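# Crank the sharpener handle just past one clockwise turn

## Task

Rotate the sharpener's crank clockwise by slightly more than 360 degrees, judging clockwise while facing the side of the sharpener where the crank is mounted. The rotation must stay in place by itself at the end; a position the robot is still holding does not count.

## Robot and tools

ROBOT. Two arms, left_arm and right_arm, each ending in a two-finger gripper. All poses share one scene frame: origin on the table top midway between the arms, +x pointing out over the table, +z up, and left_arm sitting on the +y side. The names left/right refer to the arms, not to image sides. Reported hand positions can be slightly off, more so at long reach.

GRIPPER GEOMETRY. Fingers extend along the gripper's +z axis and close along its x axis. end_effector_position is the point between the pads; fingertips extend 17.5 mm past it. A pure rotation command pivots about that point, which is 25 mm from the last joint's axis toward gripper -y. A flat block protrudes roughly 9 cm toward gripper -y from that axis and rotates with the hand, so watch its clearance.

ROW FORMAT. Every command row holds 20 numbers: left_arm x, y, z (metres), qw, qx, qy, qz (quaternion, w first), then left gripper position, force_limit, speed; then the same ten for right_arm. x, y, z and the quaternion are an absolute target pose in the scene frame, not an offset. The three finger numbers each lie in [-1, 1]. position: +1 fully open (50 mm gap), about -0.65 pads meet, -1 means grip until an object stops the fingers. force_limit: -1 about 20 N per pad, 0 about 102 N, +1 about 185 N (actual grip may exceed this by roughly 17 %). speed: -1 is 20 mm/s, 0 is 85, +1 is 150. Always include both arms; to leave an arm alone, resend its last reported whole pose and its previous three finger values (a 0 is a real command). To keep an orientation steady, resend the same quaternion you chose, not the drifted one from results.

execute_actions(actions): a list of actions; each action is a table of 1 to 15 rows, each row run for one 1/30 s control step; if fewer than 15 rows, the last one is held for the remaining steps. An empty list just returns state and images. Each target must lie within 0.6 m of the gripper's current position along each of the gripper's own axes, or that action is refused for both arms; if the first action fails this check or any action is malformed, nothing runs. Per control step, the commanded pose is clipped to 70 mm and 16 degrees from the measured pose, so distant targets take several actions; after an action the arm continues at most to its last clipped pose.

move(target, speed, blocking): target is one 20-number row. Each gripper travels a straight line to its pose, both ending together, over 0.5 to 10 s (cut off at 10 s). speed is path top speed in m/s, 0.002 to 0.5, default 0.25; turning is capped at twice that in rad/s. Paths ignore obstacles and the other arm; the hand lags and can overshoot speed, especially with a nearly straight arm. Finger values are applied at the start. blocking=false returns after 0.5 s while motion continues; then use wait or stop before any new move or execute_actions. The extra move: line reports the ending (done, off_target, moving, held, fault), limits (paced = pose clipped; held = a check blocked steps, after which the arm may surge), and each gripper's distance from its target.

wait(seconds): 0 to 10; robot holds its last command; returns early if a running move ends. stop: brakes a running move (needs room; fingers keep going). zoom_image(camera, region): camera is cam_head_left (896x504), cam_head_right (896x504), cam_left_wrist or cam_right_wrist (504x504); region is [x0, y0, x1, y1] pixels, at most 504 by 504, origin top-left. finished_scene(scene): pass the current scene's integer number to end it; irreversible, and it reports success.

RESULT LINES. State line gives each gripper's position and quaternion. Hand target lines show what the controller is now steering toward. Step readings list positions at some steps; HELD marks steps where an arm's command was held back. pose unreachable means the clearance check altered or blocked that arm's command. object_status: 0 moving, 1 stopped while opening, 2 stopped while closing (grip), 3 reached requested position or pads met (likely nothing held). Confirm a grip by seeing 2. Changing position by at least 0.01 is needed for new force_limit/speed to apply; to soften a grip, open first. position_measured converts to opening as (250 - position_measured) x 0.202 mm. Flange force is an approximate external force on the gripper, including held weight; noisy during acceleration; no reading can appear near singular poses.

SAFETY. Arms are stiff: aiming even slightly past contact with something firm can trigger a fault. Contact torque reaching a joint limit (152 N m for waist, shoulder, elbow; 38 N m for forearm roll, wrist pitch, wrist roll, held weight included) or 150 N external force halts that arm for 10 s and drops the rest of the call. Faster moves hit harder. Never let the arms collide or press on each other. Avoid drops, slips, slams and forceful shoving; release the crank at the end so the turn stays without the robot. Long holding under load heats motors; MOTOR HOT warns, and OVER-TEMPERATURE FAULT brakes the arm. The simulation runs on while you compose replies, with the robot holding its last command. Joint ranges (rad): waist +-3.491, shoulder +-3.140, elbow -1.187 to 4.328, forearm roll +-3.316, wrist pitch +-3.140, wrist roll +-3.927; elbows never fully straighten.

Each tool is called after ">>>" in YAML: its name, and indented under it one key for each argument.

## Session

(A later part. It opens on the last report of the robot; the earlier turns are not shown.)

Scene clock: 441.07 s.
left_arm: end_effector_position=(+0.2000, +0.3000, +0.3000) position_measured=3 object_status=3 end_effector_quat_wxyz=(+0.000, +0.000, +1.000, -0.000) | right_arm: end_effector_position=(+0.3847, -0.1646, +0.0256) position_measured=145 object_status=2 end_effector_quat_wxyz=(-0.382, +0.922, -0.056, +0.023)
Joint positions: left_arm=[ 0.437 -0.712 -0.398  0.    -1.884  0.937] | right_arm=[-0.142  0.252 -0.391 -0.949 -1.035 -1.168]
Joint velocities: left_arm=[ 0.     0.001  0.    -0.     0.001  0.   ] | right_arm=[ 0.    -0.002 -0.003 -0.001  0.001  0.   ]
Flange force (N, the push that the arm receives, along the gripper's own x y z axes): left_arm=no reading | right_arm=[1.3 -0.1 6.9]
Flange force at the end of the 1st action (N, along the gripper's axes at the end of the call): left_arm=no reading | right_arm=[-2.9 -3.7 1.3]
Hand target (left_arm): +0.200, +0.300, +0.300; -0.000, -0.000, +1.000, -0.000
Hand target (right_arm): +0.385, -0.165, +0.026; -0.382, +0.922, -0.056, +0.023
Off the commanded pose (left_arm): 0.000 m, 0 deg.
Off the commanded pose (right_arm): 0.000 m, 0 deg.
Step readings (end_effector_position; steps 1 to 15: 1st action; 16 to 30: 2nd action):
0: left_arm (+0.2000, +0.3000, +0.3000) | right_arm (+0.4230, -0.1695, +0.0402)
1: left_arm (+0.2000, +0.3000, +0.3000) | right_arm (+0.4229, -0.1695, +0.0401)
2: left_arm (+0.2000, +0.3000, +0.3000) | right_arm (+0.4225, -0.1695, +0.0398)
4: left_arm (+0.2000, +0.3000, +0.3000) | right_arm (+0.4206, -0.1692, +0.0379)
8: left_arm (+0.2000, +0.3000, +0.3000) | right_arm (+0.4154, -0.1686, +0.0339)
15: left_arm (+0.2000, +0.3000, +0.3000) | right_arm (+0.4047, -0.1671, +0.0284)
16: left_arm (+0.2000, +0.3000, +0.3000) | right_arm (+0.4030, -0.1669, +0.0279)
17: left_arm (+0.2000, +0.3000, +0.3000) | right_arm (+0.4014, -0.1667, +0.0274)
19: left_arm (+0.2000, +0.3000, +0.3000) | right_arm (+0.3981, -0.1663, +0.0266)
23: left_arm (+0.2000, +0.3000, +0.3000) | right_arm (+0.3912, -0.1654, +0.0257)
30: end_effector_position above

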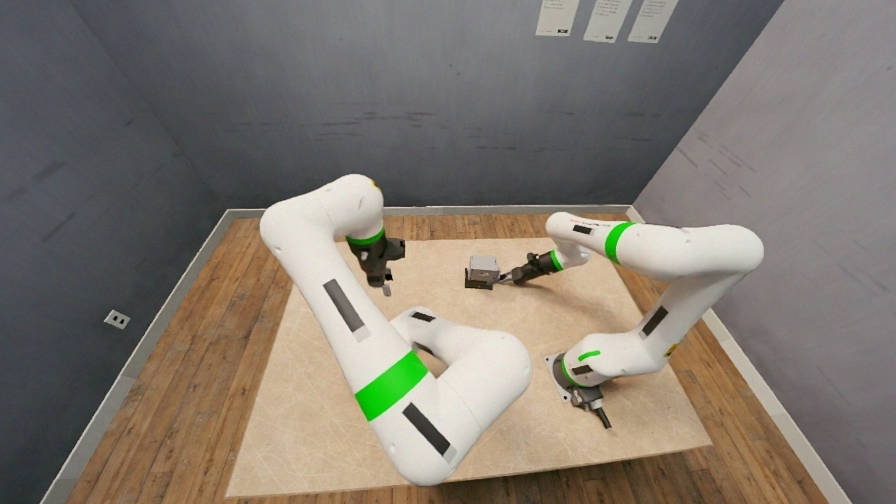

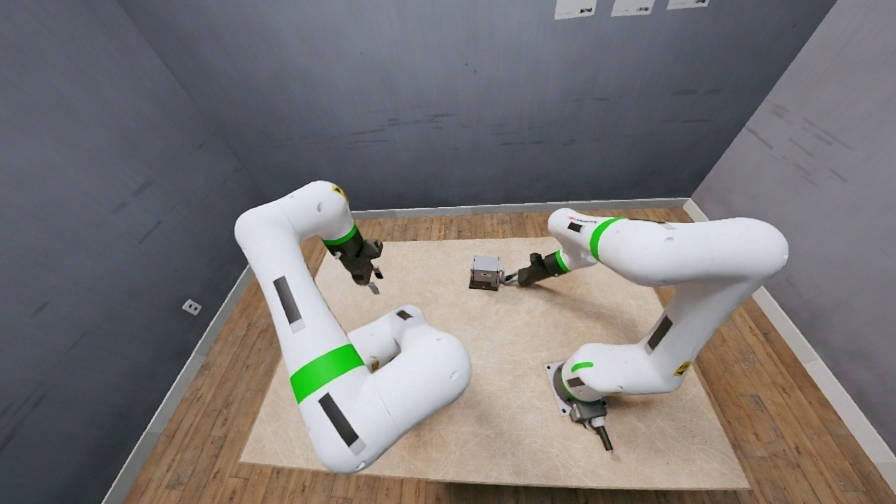

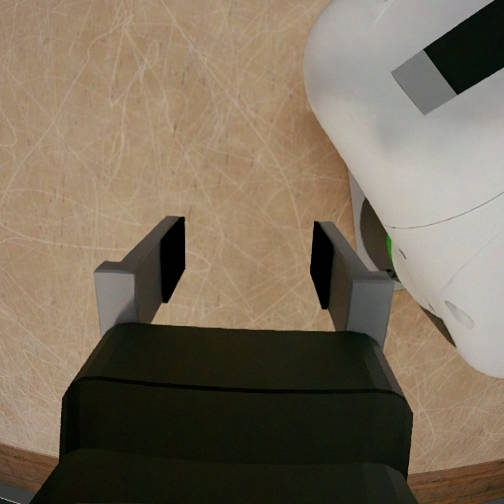

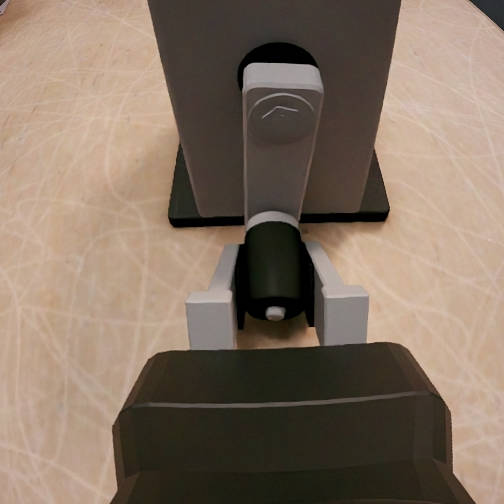

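>>> execute_actions:
  actions:
    - [[0.2,0.3,0.3,0,0,1,0,1,0,0,0.3837,-0.1645,0.0258,-0.382,0.922,-0.0564,0.0233,-1,-0.7,0],[0.2,0.3,0.3,0,0,1,0,1,0,0,0.3820,-0.1642,0.0260,-0.382,0.922,-0.0564,0.0233,-1,-0.7,0],[0.2,0.3,0.3,0,0,1,0,1,0,0,0.3803,-0.1640,0.0262,-0.382,0.922,-0.0564,0.0233,-1,-0.7,0],[0.2,0.3,0.3,0,0,1,0,1,0,0,0.3777,-0.1637,0.0267,-0.382,0.922,-0.0564,0.0233,-1,-0.7,0],[0.2,0.3,0.3,0,0,1,0,1,0,0,0.3752,-0.1634,0.0273,-0.382,0.922,-0.0564,0.0233,-1,-0.7,0],[0.2,0.3,0.3,0,0,1,0,1,0,0,0.3728,-0.1631,0.0280,-0.382,0.922,-0.0564,0.0233,-1,-0.7,0],[0.2,0.3,0.3,0,0,1,0,1,0,0,0.3703,-0.1627,0.0289,-0.382,0.922,-0.0564,0.0233,-1,-0.7,0],[0.2,0.3,0.3,0,0,1,0,1,0,0,0.3679,-0.1624,0.0299,-0.382,0.922,-0.0564,0.0233,-1,-0.7,0],[0.2,0.3,0.3,0,0,1,0,1,0,0,0.3656,-0.1621,0.0310,-0.382,0.922,-0.0564,0.0233,-1,-0.7,0],[0.2,0.3,0.3,0,0,1,0,1,0,0,0.3633,-0.1619,0.0323,-0.382,0.922,-0.0564,0.0233,-1,-0.7,0],[0.2,0.3,0.3,0,0,1,0,1,0,0,0.3611,-0.1616,0.0336,-0.382,0.922,-0.0564,0.0233,-1,-0.7,0],[0.2,0.3,0.3,0,0,1,0,1,0,0,0.3590,-0.1613,0.0351,-0.382,0.922,-0.0564,0.0233,-1,-0.7,0],[0.2,0.3,0.3,0,0,1,0,1,0,0,0.3570,-0.1610,0.0367,-0.382,0.922,-0.0564,0.0233,-1,-0.7,0],[0.2,0.3,0.3,0,0,1,0,1,0,0,0.3550,-0.1608,0.0384,-0.382,0.922,-0.0564,0.0233,-1,-0.7,0],[0.2,0.3,0.3,0,0,1,0,1,0,0,0.3531,-0.1605,0.0402,-0.382,0.922,-0.0564,0.0233,-1,-0.7,0]]
    - [[0.2,0.3,0.3,0,0,1,0,1,0,0,0.3513,-0.1603,0.0420,-0.382,0.922,-0.0564,0.0233,-1,-0.7,0],[0.2,0.3,0.3,0,0,1,0,1,0,0,0.3497,-0.1601,0.0440,-0.382,0.922,-0.0564,0.0233,-1,-0.7,0],[0.2,0.3,0.3,0,0,1,0,1,0,0,0.3481,-0.1599,0.0461,-0.382,0.922,-0.0564,0.0233,-1,-0.7,0],[0.2,0.3,0.3,0,0,1,0,1,0,0,0.3466,-0.1597,0.0482,-0.382,0.922,-0.0564,0.0233,-1,-0.7,0],[0.2,0.3,0.3,0,0,1,0,1,0,0,0.3453,-0.1595,0.0505,-0.382,0.922,-0.0564,0.0233,-1,-0.7,0],[0.2,0.3,0.3,0,0,1,0,1,0,0,0.3440,-0.1594,0.0527,-0.382,0.922,-0.0564,0.0233,-1,-0.7,0],[0.2,0.3,0.3,0,0,1,0,1,0,0,0.3429,-0.1592,0.0551,-0.382,0.922,-0.0564,0.0233,-1,-0.7,0],[0.2,0.3,0.3,0,0,1,0,1,0,0,0.3419,-0.1591,0.0575,-0.382,0.922,-0.0564,0.0233,-1,-0.7,0],[0.2,0.3,0.3,0,0,1,0,1,0,0,0.3411,-0.1590,0.0599,-0.382,0.922,-0.0564,0.0233,-1,-0.7,0],[0.2,0.3,0.3,0,0,1,0,1,0,0,0.3406,-0.1589,0.0616,-0.382,0.922,-0.0564,0.0233,-1,-0.7,0],[0.2,0.3,0.3,0,0,1,0,1,0,0,0.3404,-0.1589,0.0624,-0.382,0.922,-0.0564,0.0233,-1,-0.7,0]]

Scene clock: 472.93 s.
left_arm: end_effector_position=(+0.2000, +0.3000, +0.3000) position_measured=3 object_status=3 end_effector_quat_wxyz=(+0.000, +0.000, +1.000, -0.000) | right_arm: end_effector_position=(+0.3404, -0.1588, +0.0624) position_measured=145 object_status=2 end_effector_quat_wxyz=(-0.382, +0.922, -0.056, +0.023)
Joint positions: left_arm=[ 0.437 -0.712 -0.398  0.    -1.884  0.937] | right_arm=[-0.113  0.07  -0.494 -0.921 -1.062 -1.257]
Joint velocities: left_arm=[ 0.     0.001 -0.001  0.    -0.001  0.   ] | right_arm=[ 0.002 -0.005  0.002  0.004 -0.002 -0.009]
Flange force (N, the push that the arm receives, along the gripper's own x y z axes): left_arm=no reading | right_arm=[9.4 -8.2 12.6]
Flange force at the end of the 1st action (N, along the gripper's axes at the end of the call): left_arm=no reading | right_arm=[2.9 -3.1 8.1]
Hand target (left_arm): +0.200, +0.300, +0.300; -0.000, +0.000, +1.000, -0.000
Hand target (right_arm): +0.340, -0.159, +0.062; -0.382, +0.922, -0.056, +0.023
Off the commanded pose (left_arm): 0.000 m, 0 deg.
Off the commanded pose (right_arm): 0.000 m, 0 deg.
Step readings (end_effector_position; steps 1 to 15: 1st action; 16 to 30: 2nd action):
0: left_arm (+0.2000, +0.3000, +0.3000) | right_arm (+0.3846, -0.1646, +0.0256)
1: left_arm (+0.2000, +0.3000, +0.3000) | right_arm (+0.3845, -0.1646, +0.0256)
2: left_arm (+0.2000, +0.3000, +0.3000) | right_arm (+0.3840, -0.1645, +0.0257)
4: left_arm (+0.2000, +0.3000, +0.3000) | right_arm (+0.3815, -0.1642, +0.0260)
8: left_arm (+0.2000, +0.3000, +0.3000) | right_arm (+0.3730, -0.1630, +0.0279)
15: left_arm (+0.2000, +0.3000, +0.3000) | right_arm (+0.3576, -0.1609, +0.0361)
16: left_arm (+0.2000, +0.3000, +0.3000) | right_arm (+0.3557, -0.1607, +0.0378)
17: left_arm (+0.2000, +0.3000, +0.3000) | right_arm (+0.3538, -0.1605, +0.0395)
19: left_arm (+0.2000, +0.3000, +0.3000) | right_arm (+0.3503, -0.1601, +0.0433)
23: left_arm (+0.2000, +0.3000, +0.3000) | right_arm (+0.3445, -0.1593, +0.0519)
30: end_effector_position above

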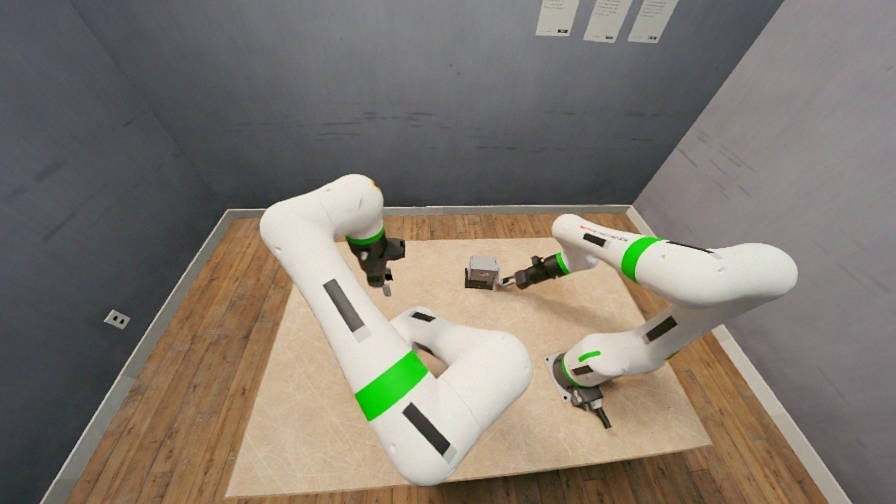

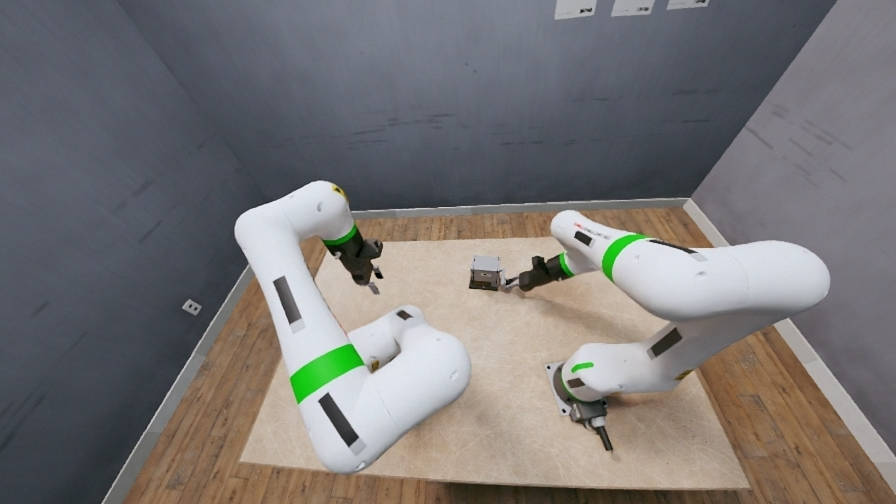

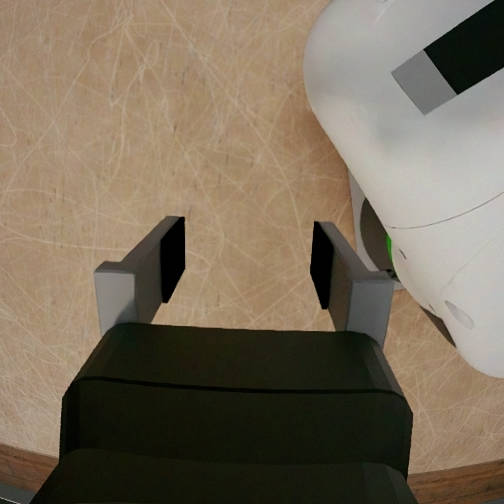

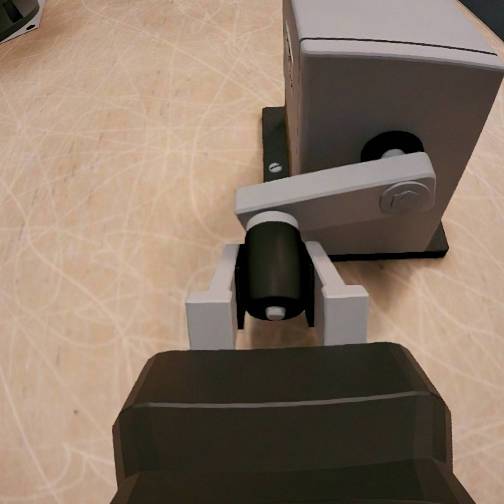

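>>> execute_actions:
  actions:
    - [[0.2,0.3,0.3,0,0,1,0,1,0,0,0.3405,-0.1586,0.0633,-0.382,0.922,-0.0564,0.0233,-1,-0.7,0],[0.2,0.3,0.3,0,0,1,0,1,0,0,0.3402,-0.1584,0.0650,-0.382,0.922,-0.0564,0.0233,-1,-0.7,0],[0.2,0.3,0.3,0,0,1,0,1,0,0,0.3397,-0.1583,0.0675,-0.382,0.922,-0.0564,0.0233,-1,-0.7,0],[0.2,0.3,0.3,0,0,1,0,1,0,0,0.3393,-0.1582,0.0701,-0.382,0.922,-0.0564,0.0233,-1,-0.7,0],[0.2,0.3,0.3,0,0,1,0,1,0,0,0.3391,-0.1582,0.0727,-0.382,0.922,-0.0564,0.0233,-1,-0.7,0],[0.2,0.3,0.3,0,0,1,0,1,0,0,0.3391,-0.1582,0.0753,-0.382,0.922,-0.0564,0.0233,-1,-0.7,0],[0.2,0.3,0.3,0,0,1,0,1,0,0,0.3391,-0.1582,0.0779,-0.382,0.922,-0.0564,0.0233,-1,-0.7,0],[0.2,0.3,0.3,0,0,1,0,1,0,0,0.3393,-0.1582,0.0805,-0.382,0.922,-0.0564,0.0233,-1,-0.7,0],[0.2,0.3,0.3,0,0,1,0,1,0,0,0.3397,-0.1583,0.0831,-0.382,0.922,-0.0564,0.0233,-1,-0.7,0],[0.2,0.3,0.3,0,0,1,0,1,0,0,0.3402,-0.1583,0.0856,-0.382,0.922,-0.0564,0.0233,-1,-0.7,0],[0.2,0.3,0.3,0,0,1,0,1,0,0,0.3408,-0.1584,0.0882,-0.382,0.922,-0.0564,0.0233,-1,-0.7,0],[0.2,0.3,0.3,0,0,1,0,1,0,0,0.3415,-0.1585,0.0907,-0.382,0.922,-0.0564,0.0233,-1,-0.7,0],[0.2,0.3,0.3,0,0,1,0,1,0,0,0.3423,-0.1587,0.0931,-0.382,0.922,-0.0564,0.0233,-1,-0.7,0],[0.2,0.3,0.3,0,0,1,0,1,0,0,0.3433,-0.1588,0.0955,-0.382,0.922,-0.0564,0.0233,-1,-0.7,0],[0.2,0.3,0.3,0,0,1,0,1,0,0,0.3444,-0.1589,0.0979,-0.382,0.922,-0.0564,0.0233,-1,-0.7,0]]
    - [[0.2,0.3,0.3,0,0,1,0,1,0,0,0.3457,-0.1591,0.1002,-0.382,0.922,-0.0564,0.0233,-1,-0.7,0],[0.2,0.3,0.3,0,0,1,0,1,0,0,0.3470,-0.1593,0.1024,-0.382,0.922,-0.0564,0.0233,-1,-0.7,0],[0.2,0.3,0.3,0,0,1,0,1,0,0,0.3485,-0.1595,0.1045,-0.382,0.922,-0.0564,0.0233,-1,-0.7,0],[0.2,0.3,0.3,0,0,1,0,1,0,0,0.3501,-0.1597,0.1066,-0.382,0.922,-0.0564,0.0233,-1,-0.7,0],[0.2,0.3,0.3,0,0,1,0,1,0,0,0.3517,-0.1599,0.1086,-0.382,0.922,-0.0564,0.0233,-1,-0.7,0],[0.2,0.3,0.3,0,0,1,0,1,0,0,0.3535,-0.1602,0.1104,-0.382,0.922,-0.0564,0.0233,-1,-0.7,0],[0.2,0.3,0.3,0,0,1,0,1,0,0,0.3554,-0.1605,0.1122,-0.382,0.922,-0.0564,0.0233,-1,-0.7,0],[0.2,0.3,0.3,0,0,1,0,1,0,0,0.3574,-0.1607,0.1139,-0.382,0.922,-0.0564,0.0233,-1,-0.7,0],[0.2,0.3,0.3,0,0,1,0,1,0,0,0.3594,-0.1610,0.1155,-0.382,0.922,-0.0564,0.0233,-1,-0.7,0],[0.2,0.3,0.3,0,0,1,0,1,0,0,0.3615,-0.1613,0.1170,-0.382,0.922,-0.0564,0.0233,-1,-0.7,0],[0.2,0.3,0.3,0,0,1,0,1,0,0,0.3637,-0.1616,0.1183,-0.382,0.922,-0.0564,0.0233,-1,-0.7,0],[0.2,0.3,0.3,0,0,1,0,1,0,0,0.3660,-0.1619,0.1196,-0.382,0.922,-0.0564,0.0233,-1,-0.7,0],[0.2,0.3,0.3,0,0,1,0,1,0,0,0.3683,-0.1622,0.1207,-0.382,0.922,-0.0564,0.0233,-1,-0.7,0],[0.2,0.3,0.3,0,0,1,0,1,0,0,0.3707,-0.1626,0.1217,-0.382,0.922,-0.0564,0.0233,-1,-0.7,0],[0.2,0.3,0.3,0,0,1,0,1,0,0,0.3732,-0.1629,0.1226,-0.382,0.922,-0.0564,0.0233,-1,-0.7,0]]
    - [[0.2,0.3,0.3,0,0,1,0,1,0,0,0.3756,-0.1632,0.1233,-0.382,0.922,-0.0564,0.0233,-1,-0.7,0],[0.2,0.3,0.3,0,0,1,0,1,0,0,0.3781,-0.1636,0.1239,-0.382,0.922,-0.0564,0.0233,-1,-0.7,0],[0.2,0.3,0.3,0,0,1,0,1,0,0,0.3807,-0.1639,0.1244,-0.382,0.922,-0.0564,0.0233,-1,-0.7,0],[0.2,0.3,0.3,0,0,1,0,1,0,0,0.3832,-0.1643,0.1247,-0.382,0.922,-0.0564,0.0233,-1,-0.7,0],[0.2,0.3,0.3,0,0,1,0,1,0,0,0.3858,-0.1646,0.1249,-0.382,0.922,-0.0564,0.0233,-1,-0.7,0],[0.2,0.3,0.3,0,0,1,0,1,0,0,0.3884,-0.1650,0.1250,-0.382,0.922,-0.0564,0.0233,-1,-0.7,0],[0.2,0.3,0.3,0,0,1,0,1,0,0,0.3910,-0.1654,0.1249,-0.382,0.922,-0.0564,0.0233,-1,-0.7,0],[0.2,0.3,0.3,0,0,1,0,1,0,0,0.3936,-0.1657,0.1247,-0.382,0.922,-0.0564,0.0233,-1,-0.7,0],[0.2,0.3,0.3,0,0,1,0,1,0,0,0.3961,-0.1661,0.1244,-0.382,0.922,-0.0564,0.0233,-1,-0.7,0],[0.2,0.3,0.3,0,0,1,0,1,0,0,0.3987,-0.1664,0.1239,-0.382,0.922,-0.0564,0.0233,-1,-0.7,0],[0.2,0.3,0.3,0,0,1,0,1,0,0,0.4012,-0.1668,0.1233,-0.382,0.922,-0.0564,0.0233,-1,-0.7,0],[0.2,0.3,0.3,0,0,1,0,1,0,0,0.4036,-0.1671,0.1226,-0.382,0.922,-0.0564,0.0233,-1,-0.7,0],[0.2,0.3,0.3,0,0,1,0,1,0,0,0.4053,-0.1673,0.1220,-0.382,0.922,-0.0564,0.0233,-1,-0.7,0],[0.2,0.3,0.3,0,0,1,0,1,0,0,0.4064,-0.1674,0.1216,-0.382,0.922,-0.0564,0.0233,-1,-0.7,0],[0.2,0.3,0.3,0,0,1,0,1,0,0,0.4069,-0.1675,0.1214,-0.382,0.922,-0.0564,0.0233,-1,-0.7,0]]
    - [[0.2,0.3,0.3,0,0,1,0,1,0,0,0.4069,-0.1675,0.1214,-0.382,0.922,-0.0564,0.0233,-1,-0.7,0],[0.2,0.3,0.3,0,0,1,0,1,0,0,0.4069,-0.1675,0.1214,-0.382,0.922,-0.0564,0.0233,-1,-0.7,0],[0.2,0.3,0.3,0,0,1,0,1,0,0,0.4069,-0.1675,0.1214,-0.382,0.922,-0.0564,0.0233,-1,-0.7,0],[0.2,0.3,0.3,0,0,1,0,1,0,0,0.4069,-0.1675,0.1214,-0.382,0.922,-0.0564,0.0233,-1,-0.7,0],[0.2,0.3,0.3,0,0,1,0,1,0,0,0.4069,-0.1675,0.1214,-0.382,0.922,-0.0564,0.0233,1,-0.7,0.5]]

>>> move:
  target: [0.2,0.3,0.3,0,0,1,0,1,0,0,0.402,-0.21,0.165,-0.382,0.922,-0.0564,0.0233,1,-0.7,0.5]
  speed: 0.2

Scene clock: 541.07 s.
left_arm: end_effector_position=(+0.2000, +0.3000, +0.3000) position_measured=3 object_status=3 end_effector_quat_wxyz=(+0.000, +0.000, +1.000, +0.000) | right_arm: end_effector_position=(+0.4069, -0.1675, +0.1214) position_measured=3 object_status=0 end_effector_quat_wxyz=(-0.382, +0.922, -0.056, +0.023)
Joint positions: left_arm=[ 0.437 -0.712 -0.398  0.    -1.884  0.937] | right_arm=[-0.127  0.111 -0.286 -0.855 -1.178 -1.392]
Joint velocities: left_arm=[-0.     0.001 -0.     0.001  0.    -0.   ] | right_arm=[-0.     0.    -0.003 -0.    -0.     0.001]
Flange force (N, the push that the arm receives, along the gripper's own x y z axes): left_arm=no reading | right_arm=[-1.2 -0.3 5.1]
Flange force at the end of the 1st action (N, along the gripper's axes at the end of the call): left_arm=no reading | right_arm=[-2.2 2.8 7.0]
Flange force at the end of the 2nd action (N, along the gripper's axes at the end of the call): left_arm=no reading | right_arm=[-1.3 2.9 10.5]
Flange force at the end of the 3rd action (N, along the gripper's axes at the end of the call): left_arm=no reading | right_arm=[8.5 -0.4 11.1]
Hand target (left_arm): +0.200, +0.300, +0.300; -0.000, +0.000, +1.000, -0.000
Hand target (right_arm): +0.407, -0.168, +0.121; -0.382, +0.922, -0.056, +0.023
Off the commanded pose (left_arm): 0.000 m, 0 deg.
Off the commanded pose (right_arm): 0.000 m, 0 deg.
Step readings (end_effector_position; steps 1 to 15: 1st action; 16 to 30: 2nd action; 31 to 45: 3rd action; 46 to 60: 4th action):
0: left_arm (+0.2000, +0.3000, +0.3000) | right_arm (+0.3403, -0.1588, +0.0624)
1: left_arm (+0.2000, +0.3000, +0.3000) | right_arm (+0.3403, -0.1588, +0.0625)
2: left_arm (+0.2000, +0.3000, +0.3000) | right_arm (+0.3402, -0.1587, +0.0629)
4: left_arm (+0.2000, +0.3000, +0.3000) | right_arm (+0.3398, -0.1585, +0.0655)
8: left_arm (+0.2000, +0.3000, +0.3000) | right_arm (+0.3391, -0.1582, +0.0750)
15: left_arm (+0.2000, +0.3000, +0.3000) | right_arm (+0.3424, -0.1586, +0.0933)
16: left_arm (+0.2000, +0.3000, +0.3000) | right_arm (+0.3434, -0.1588, +0.0958)
17: left_arm (+0.2000, +0.3000, +0.3000) | right_arm (+0.3446, -0.1589, +0.0981)
19: left_arm (+0.2000, +0.3000, +0.3000) | right_arm (+0.3471, -0.1592, +0.1025)
23: left_arm (+0.2000, +0.3000, +0.3000) | right_arm (+0.3535, -0.1601, +0.1106)
30: left_arm (+0.2000, +0.3000, +0.3000) | right_arm (+0.3681, -0.1622, +0.1207)
31: left_arm (+0.2000, +0.3000, +0.3000) | right_arm (+0.3705, -0.1626, +0.1217)
32: left_arm (+0.2000, +0.3000, +0.3000) | right_arm (+0.3729, -0.1629, +0.1226)
34: left_arm (+0.2000, +0.3000, +0.3000) | right_arm (+0.3779, -0.1636, +0.1239)
38: left_arm (+0.2000, +0.3000, +0.3000) | right_arm (+0.3881, -0.1651, +0.1250)
45: left_arm (+0.2000, +0.3000, +0.3000) | right_arm (+0.4047, -0.1675, +0.1221)
46: left_arm (+0.2000, +0.3000, +0.3000) | right_arm (+0.4060, -0.1676, +0.1217)
47: left_arm (+0.2000, +0.3000, +0.3000) | right_arm (+0.4065, -0.1676, +0.1215)
49: left_arm (+0.2000, +0.3000, +0.3000) | right_arm (+0.4068, -0.1676, +0.1214)
53: left_arm (+0.2000, +0.3000, +0.3000) | right_arm (+0.4069, -0.1675, +0.1214)
60: end_effector_position above

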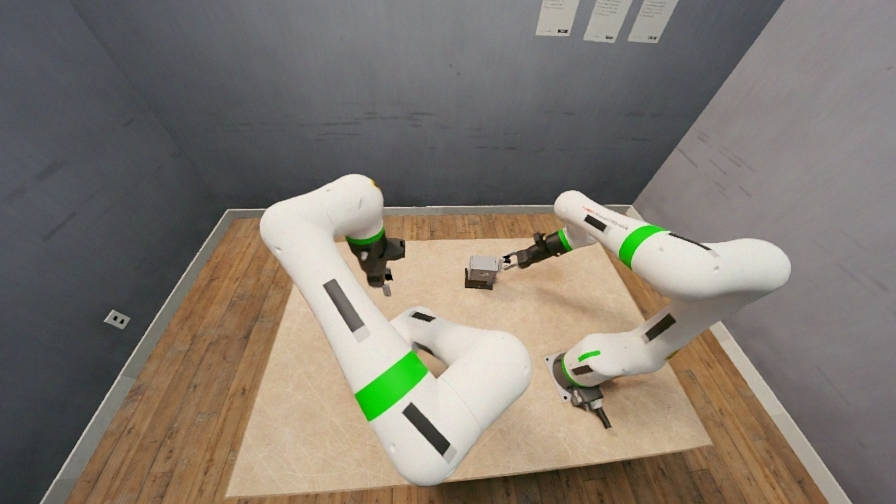

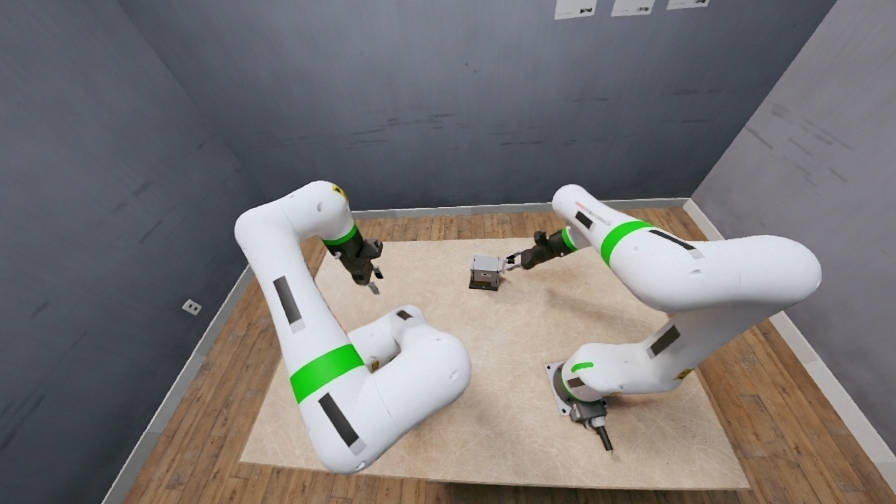

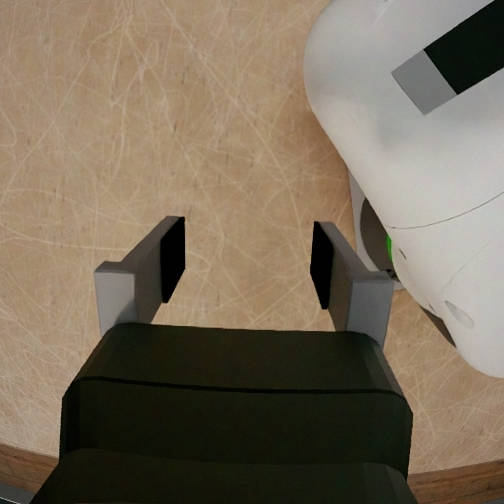

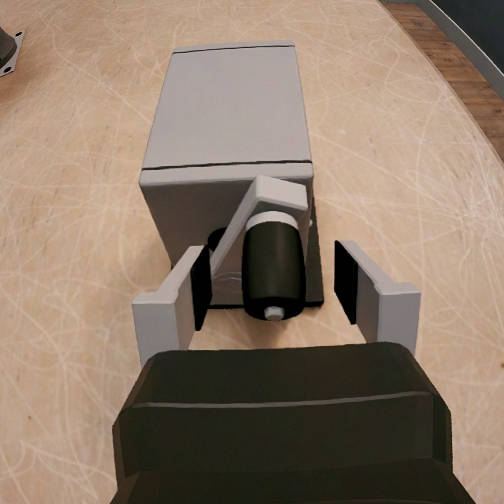

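Scene clock: 541.83 s.
left_arm: end_effector_position=(+0.2000, +0.3000, +0.3000) position_measured=3 object_status=3 end_effector_quat_wxyz=(+0.000, +0.000, +1.000, -0.000) | right_arm: end_effector_position=(+0.4017, -0.2100, +0.1649) position_measured=3 object_status=3 end_effector_quat_wxyz=(-0.382, +0.922, -0.056, +0.023)
Joint positions: left_arm=[ 0.437 -0.712 -0.398  0.    -1.884  0.937] | right_arm=[-0.223  0.056 -0.238 -0.817 -1.314 -1.41 ]
Joint velocities: left_arm=[ 0.002  0.     0.     0.001 -0.001 -0.001] | right_arm=[-0.    -0.     0.003  0.     0.    -0.   ]
Flange force (N, the push that the arm receives, along the gripper's own x y z axes): left_arm=no reading | right_arm=[-1.4 -0.2 4.1]
Hand target (left_arm): +0.200, +0.300, +0.300; -0.000, +0.000, +1.000, -0.000
Hand target (right_arm): +0.402, -0.210, +0.165; -0.382, +0.922, -0.056, +0.023
Off the commanded pose (left_arm): 0.000 m, 0 deg.
Off the commanded pose (right_arm): 0.000 m, 0 deg.
move: done

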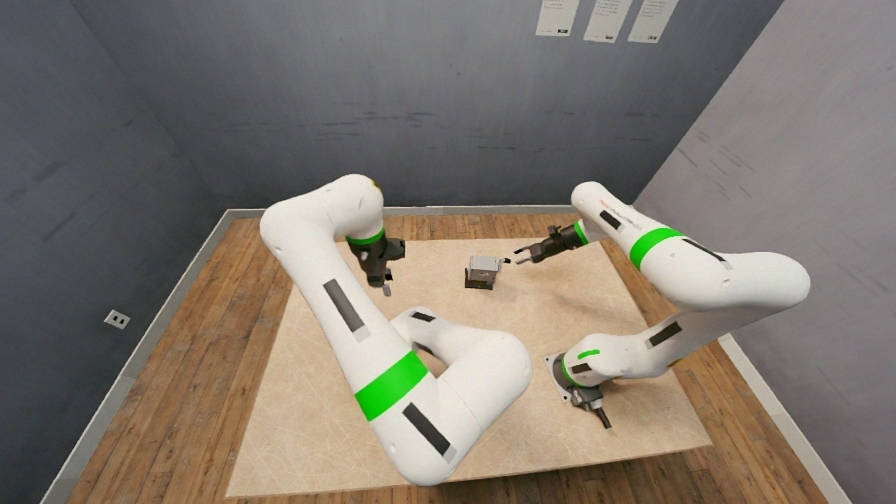

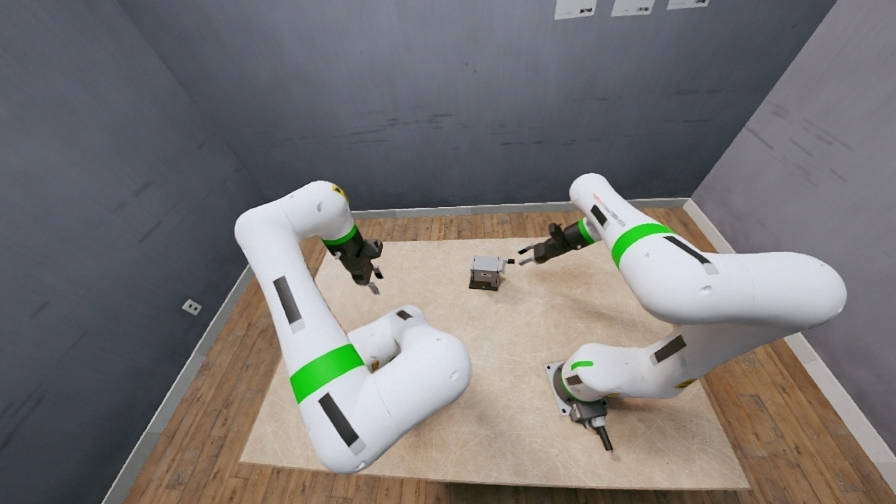

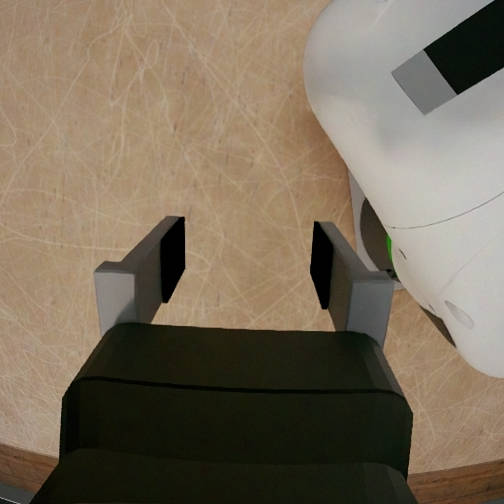

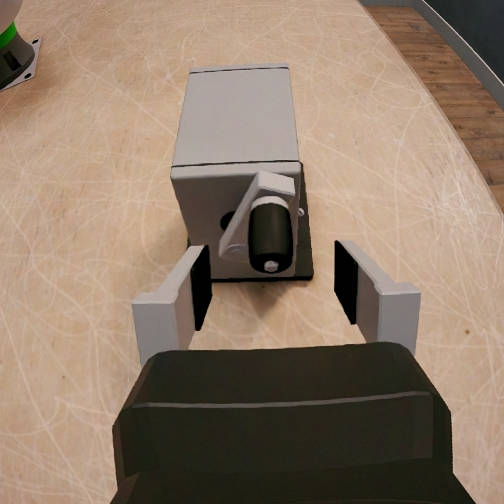

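>>> move:
  target: [0.2,0.3,0.3,0,0,1,0,1,0,0,0.416,-0.170,0.120,-0.382,0.922,-0.0564,0.0233,1,-0.7,0.5]
  speed: 0.2

>>> move:
  target: [0.2,0.3,0.3,0,0,1,0,1,0,0,0.433,-0.1725,0.113,-0.382,0.922,-0.0564,0.0233,1,-0.7,0.5]
  speed: 0.05

>>> move:
  target: [0.2,0.3,0.3,0,0,1,0,1,0,0,0.42,-0.21,0.15,-0.382,0.922,-0.0564,0.0233,1,-0.7,0.5]
  speed: 0.2

Scene clock: 553.40 s.
left_arm: end_effector_position=(+0.2000, +0.3000, +0.3000) position_measured=3 object_status=3 end_effector_quat_wxyz=(+0.000, +0.000, +1.000, +0.000) | right_arm: end_effector_position=(+0.4163, -0.1700, +0.1201) position_measured=3 object_status=3 end_effector_quat_wxyz=(-0.382, +0.922, -0.056, +0.023)
Joint positions: left_arm=[ 0.437 -0.712 -0.398  0.    -1.884  0.937] | right_arm=[-0.135  0.135 -0.262 -0.855 -1.183 -1.386]
Joint velocities: left_arm=[ 0.001  0.    -0.001 -0.001 -0.001 -0.002] | right_arm=[ 0.     0.     0.003 -0.    -0.     0.001]
Flange force (N, the push that the arm receives, along the gripper's own x y z axes): left_arm=no reading | right_arm=[2.8 -0.8 3.6]
Hand target (left_arm): +0.200, +0.300, +0.300; +0.000, +0.000, +1.000, -0.000
Hand target (right_arm): +0.416, -0.170, +0.120; -0.382, +0.922, -0.056, +0.023
Off the commanded pose (left_arm): 0.000 m, 0 deg.
Off the commanded pose (right_arm): 0.000 m, 0 deg.
move: done

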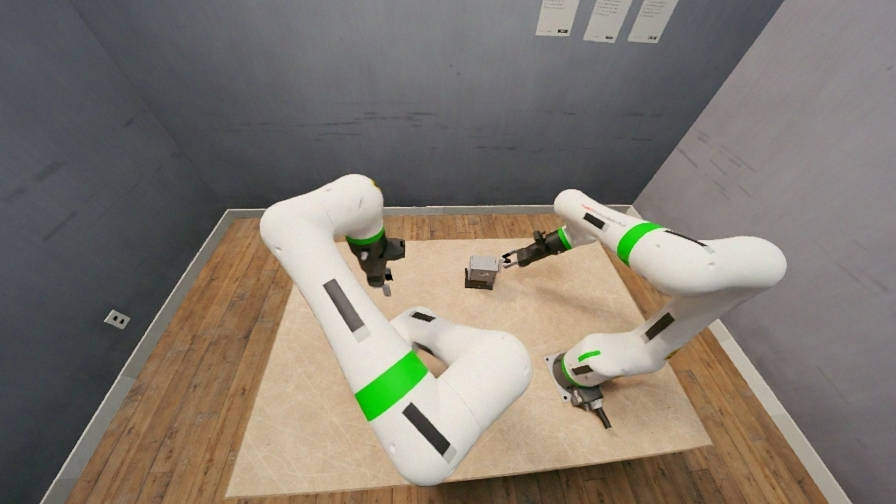

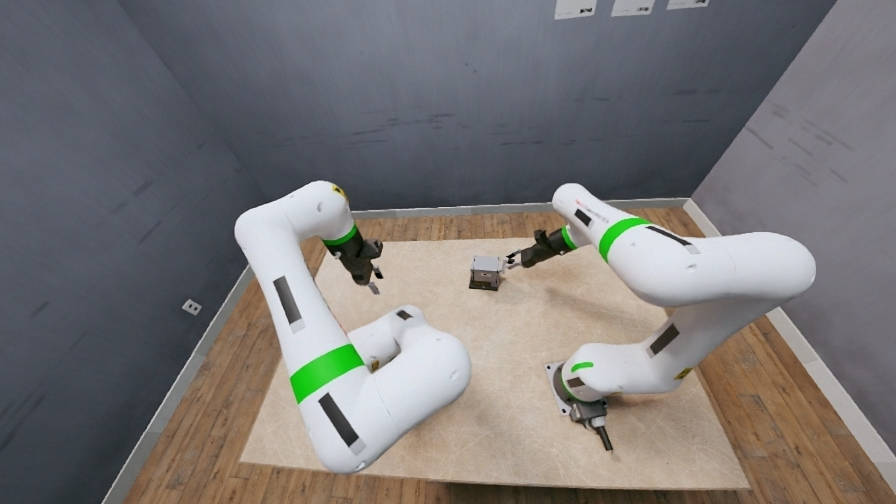

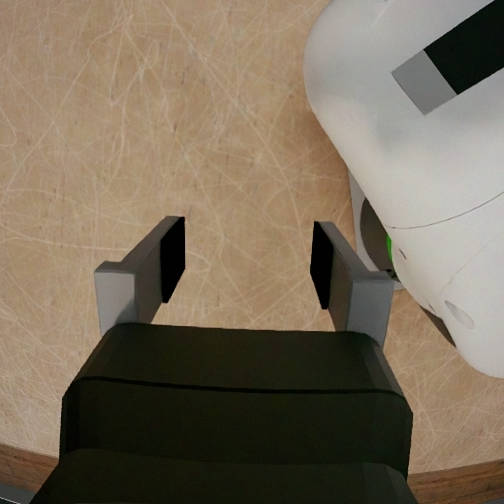

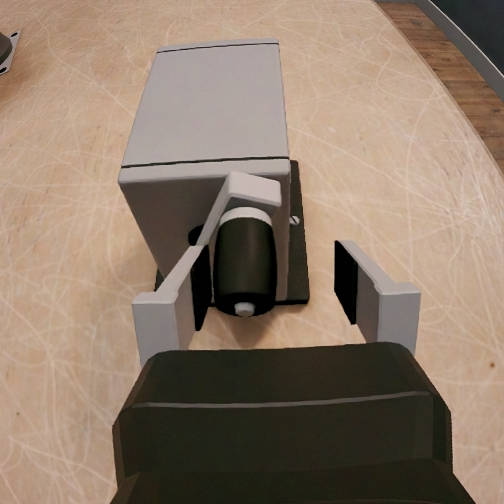

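Scene clock: 554.13 s.
left_arm: end_effector_position=(+0.2000, +0.3000, +0.3000) position_measured=3 object_status=3 end_effector_quat_wxyz=(+0.000, -0.000, +1.000, -0.000) | right_arm: end_effector_position=(+0.4330, -0.1725, +0.1130) position_measured=3 object_status=3 end_effector_quat_wxyz=(-0.382, +0.922, -0.056, +0.023)
Joint positions: left_arm=[ 0.437 -0.712 -0.398  0.    -1.884  0.937] | right_arm=[-0.142  0.185 -0.223 -0.856 -1.181 -1.374]
Joint velocities: left_arm=[ 0.001  0.    -0.     0.001 -0.001  0.001] | right_arm=[-0.     0.     0.    -0.    -0.001  0.   ]
Flange force (N, the push that the arm receives, along the gripper's own x y z axes): left_arm=no reading | right_arm=[0.6 1.6 5.5]
Hand target (left_arm): +0.200, +0.300, +0.300; -0.000, -0.000, +1.000, -0.000
Hand target (right_arm): +0.433, -0.173, +0.113; -0.382, +0.922, -0.056, +0.023
Off the commanded pose (left_arm): 0.000 m, 0 deg.
Off the commanded pose (right_arm): 0.000 m, 0 deg.
move: done

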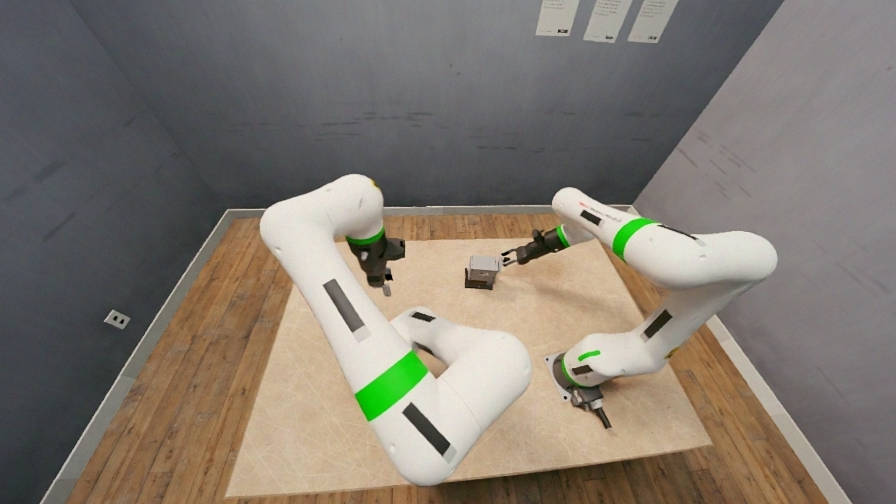

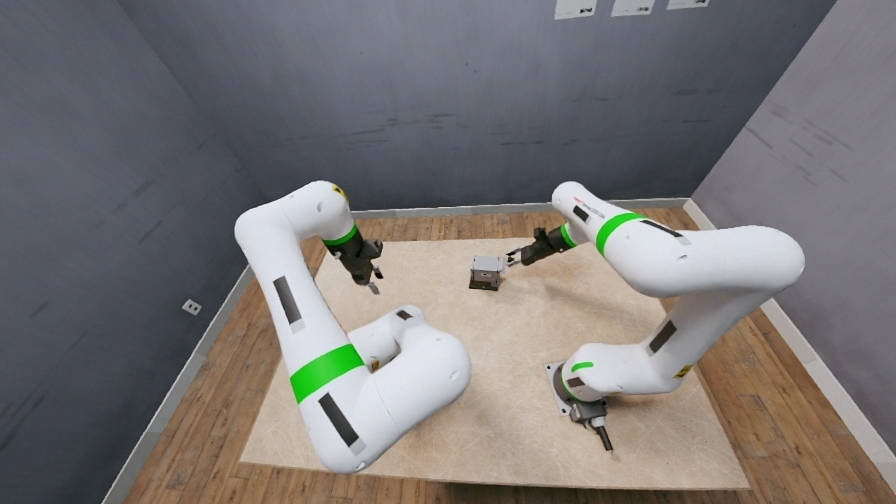

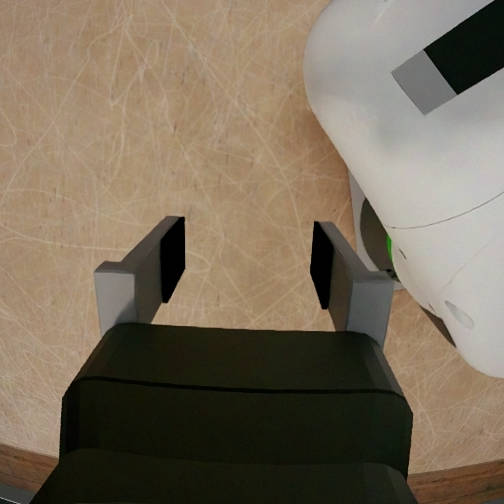

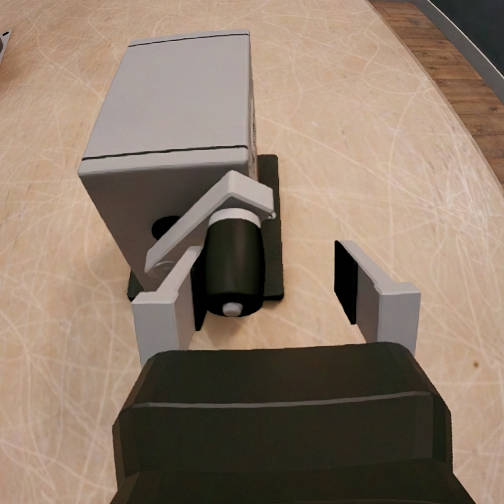

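Scene clock: 554.90 s.
left_arm: end_effector_position=(+0.2000, +0.3000, +0.3000) position_measured=3 object_status=3 end_effector_quat_wxyz=(+0.000, +0.000, +1.000, -0.000) | right_arm: end_effector_position=(+0.4197, -0.2100, +0.1499) position_measured=3 object_status=3 end_effector_quat_wxyz=(-0.382, +0.922, -0.056, +0.023)
Joint positions: left_arm=[ 0.437 -0.712 -0.398  0.    -1.884  0.937] | right_arm=[-0.222  0.118 -0.208 -0.823 -1.292 -1.386]
Joint velocities: left_arm=[-0.    -0.001  0.     0.    -0.001 -0.   ] | right_arm=[-0.    -0.     0.     0.    -0.001  0.001]
Flange force (N, the push that the arm receives, along the gripper's own x y z axes): left_arm=no reading | right_arm=[-0.2 -0.2 4.6]
Hand target (left_arm): +0.200, +0.300, +0.300; -0.000, -0.000, +1.000, +0.000
Hand target (right_arm): +0.420, -0.210, +0.150; -0.382, +0.922, -0.056, +0.023
Off the commanded pose (left_arm): 0.000 m, 0 deg.
Off the commanded pose (right_arm): 0.000 m, 0 deg.
move: done

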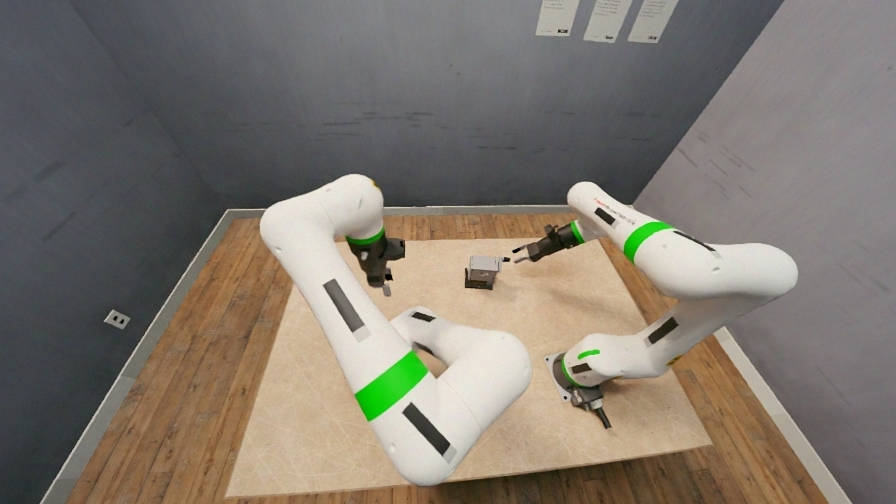

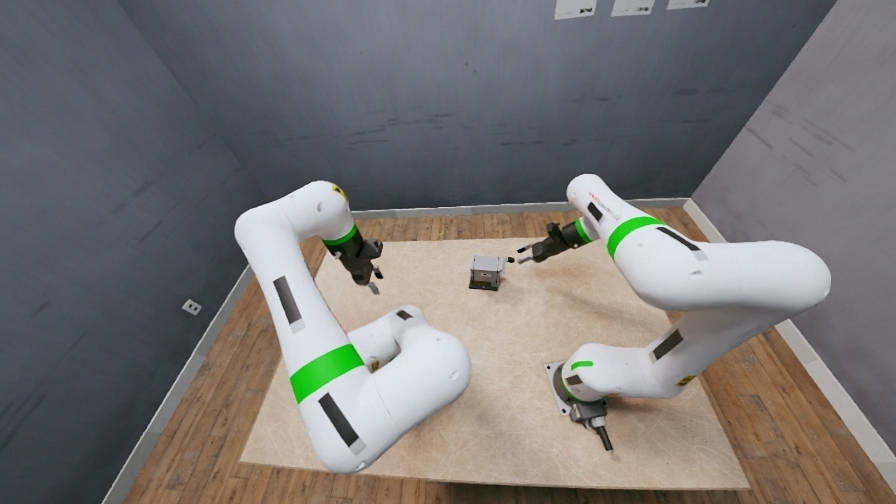

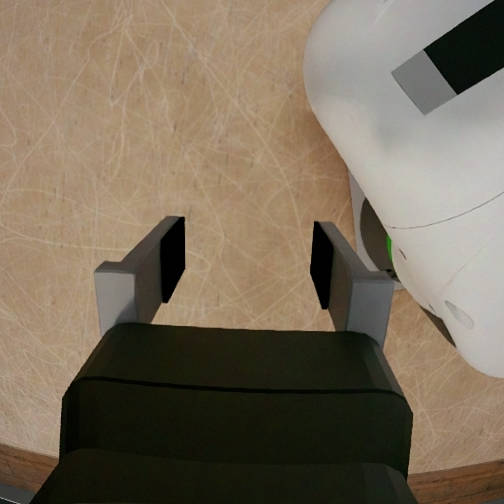

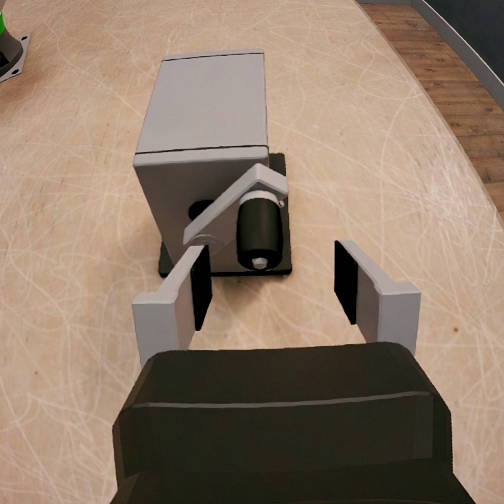

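>>> finished_scene:
  scene: 1

The scene is finished: the task was done.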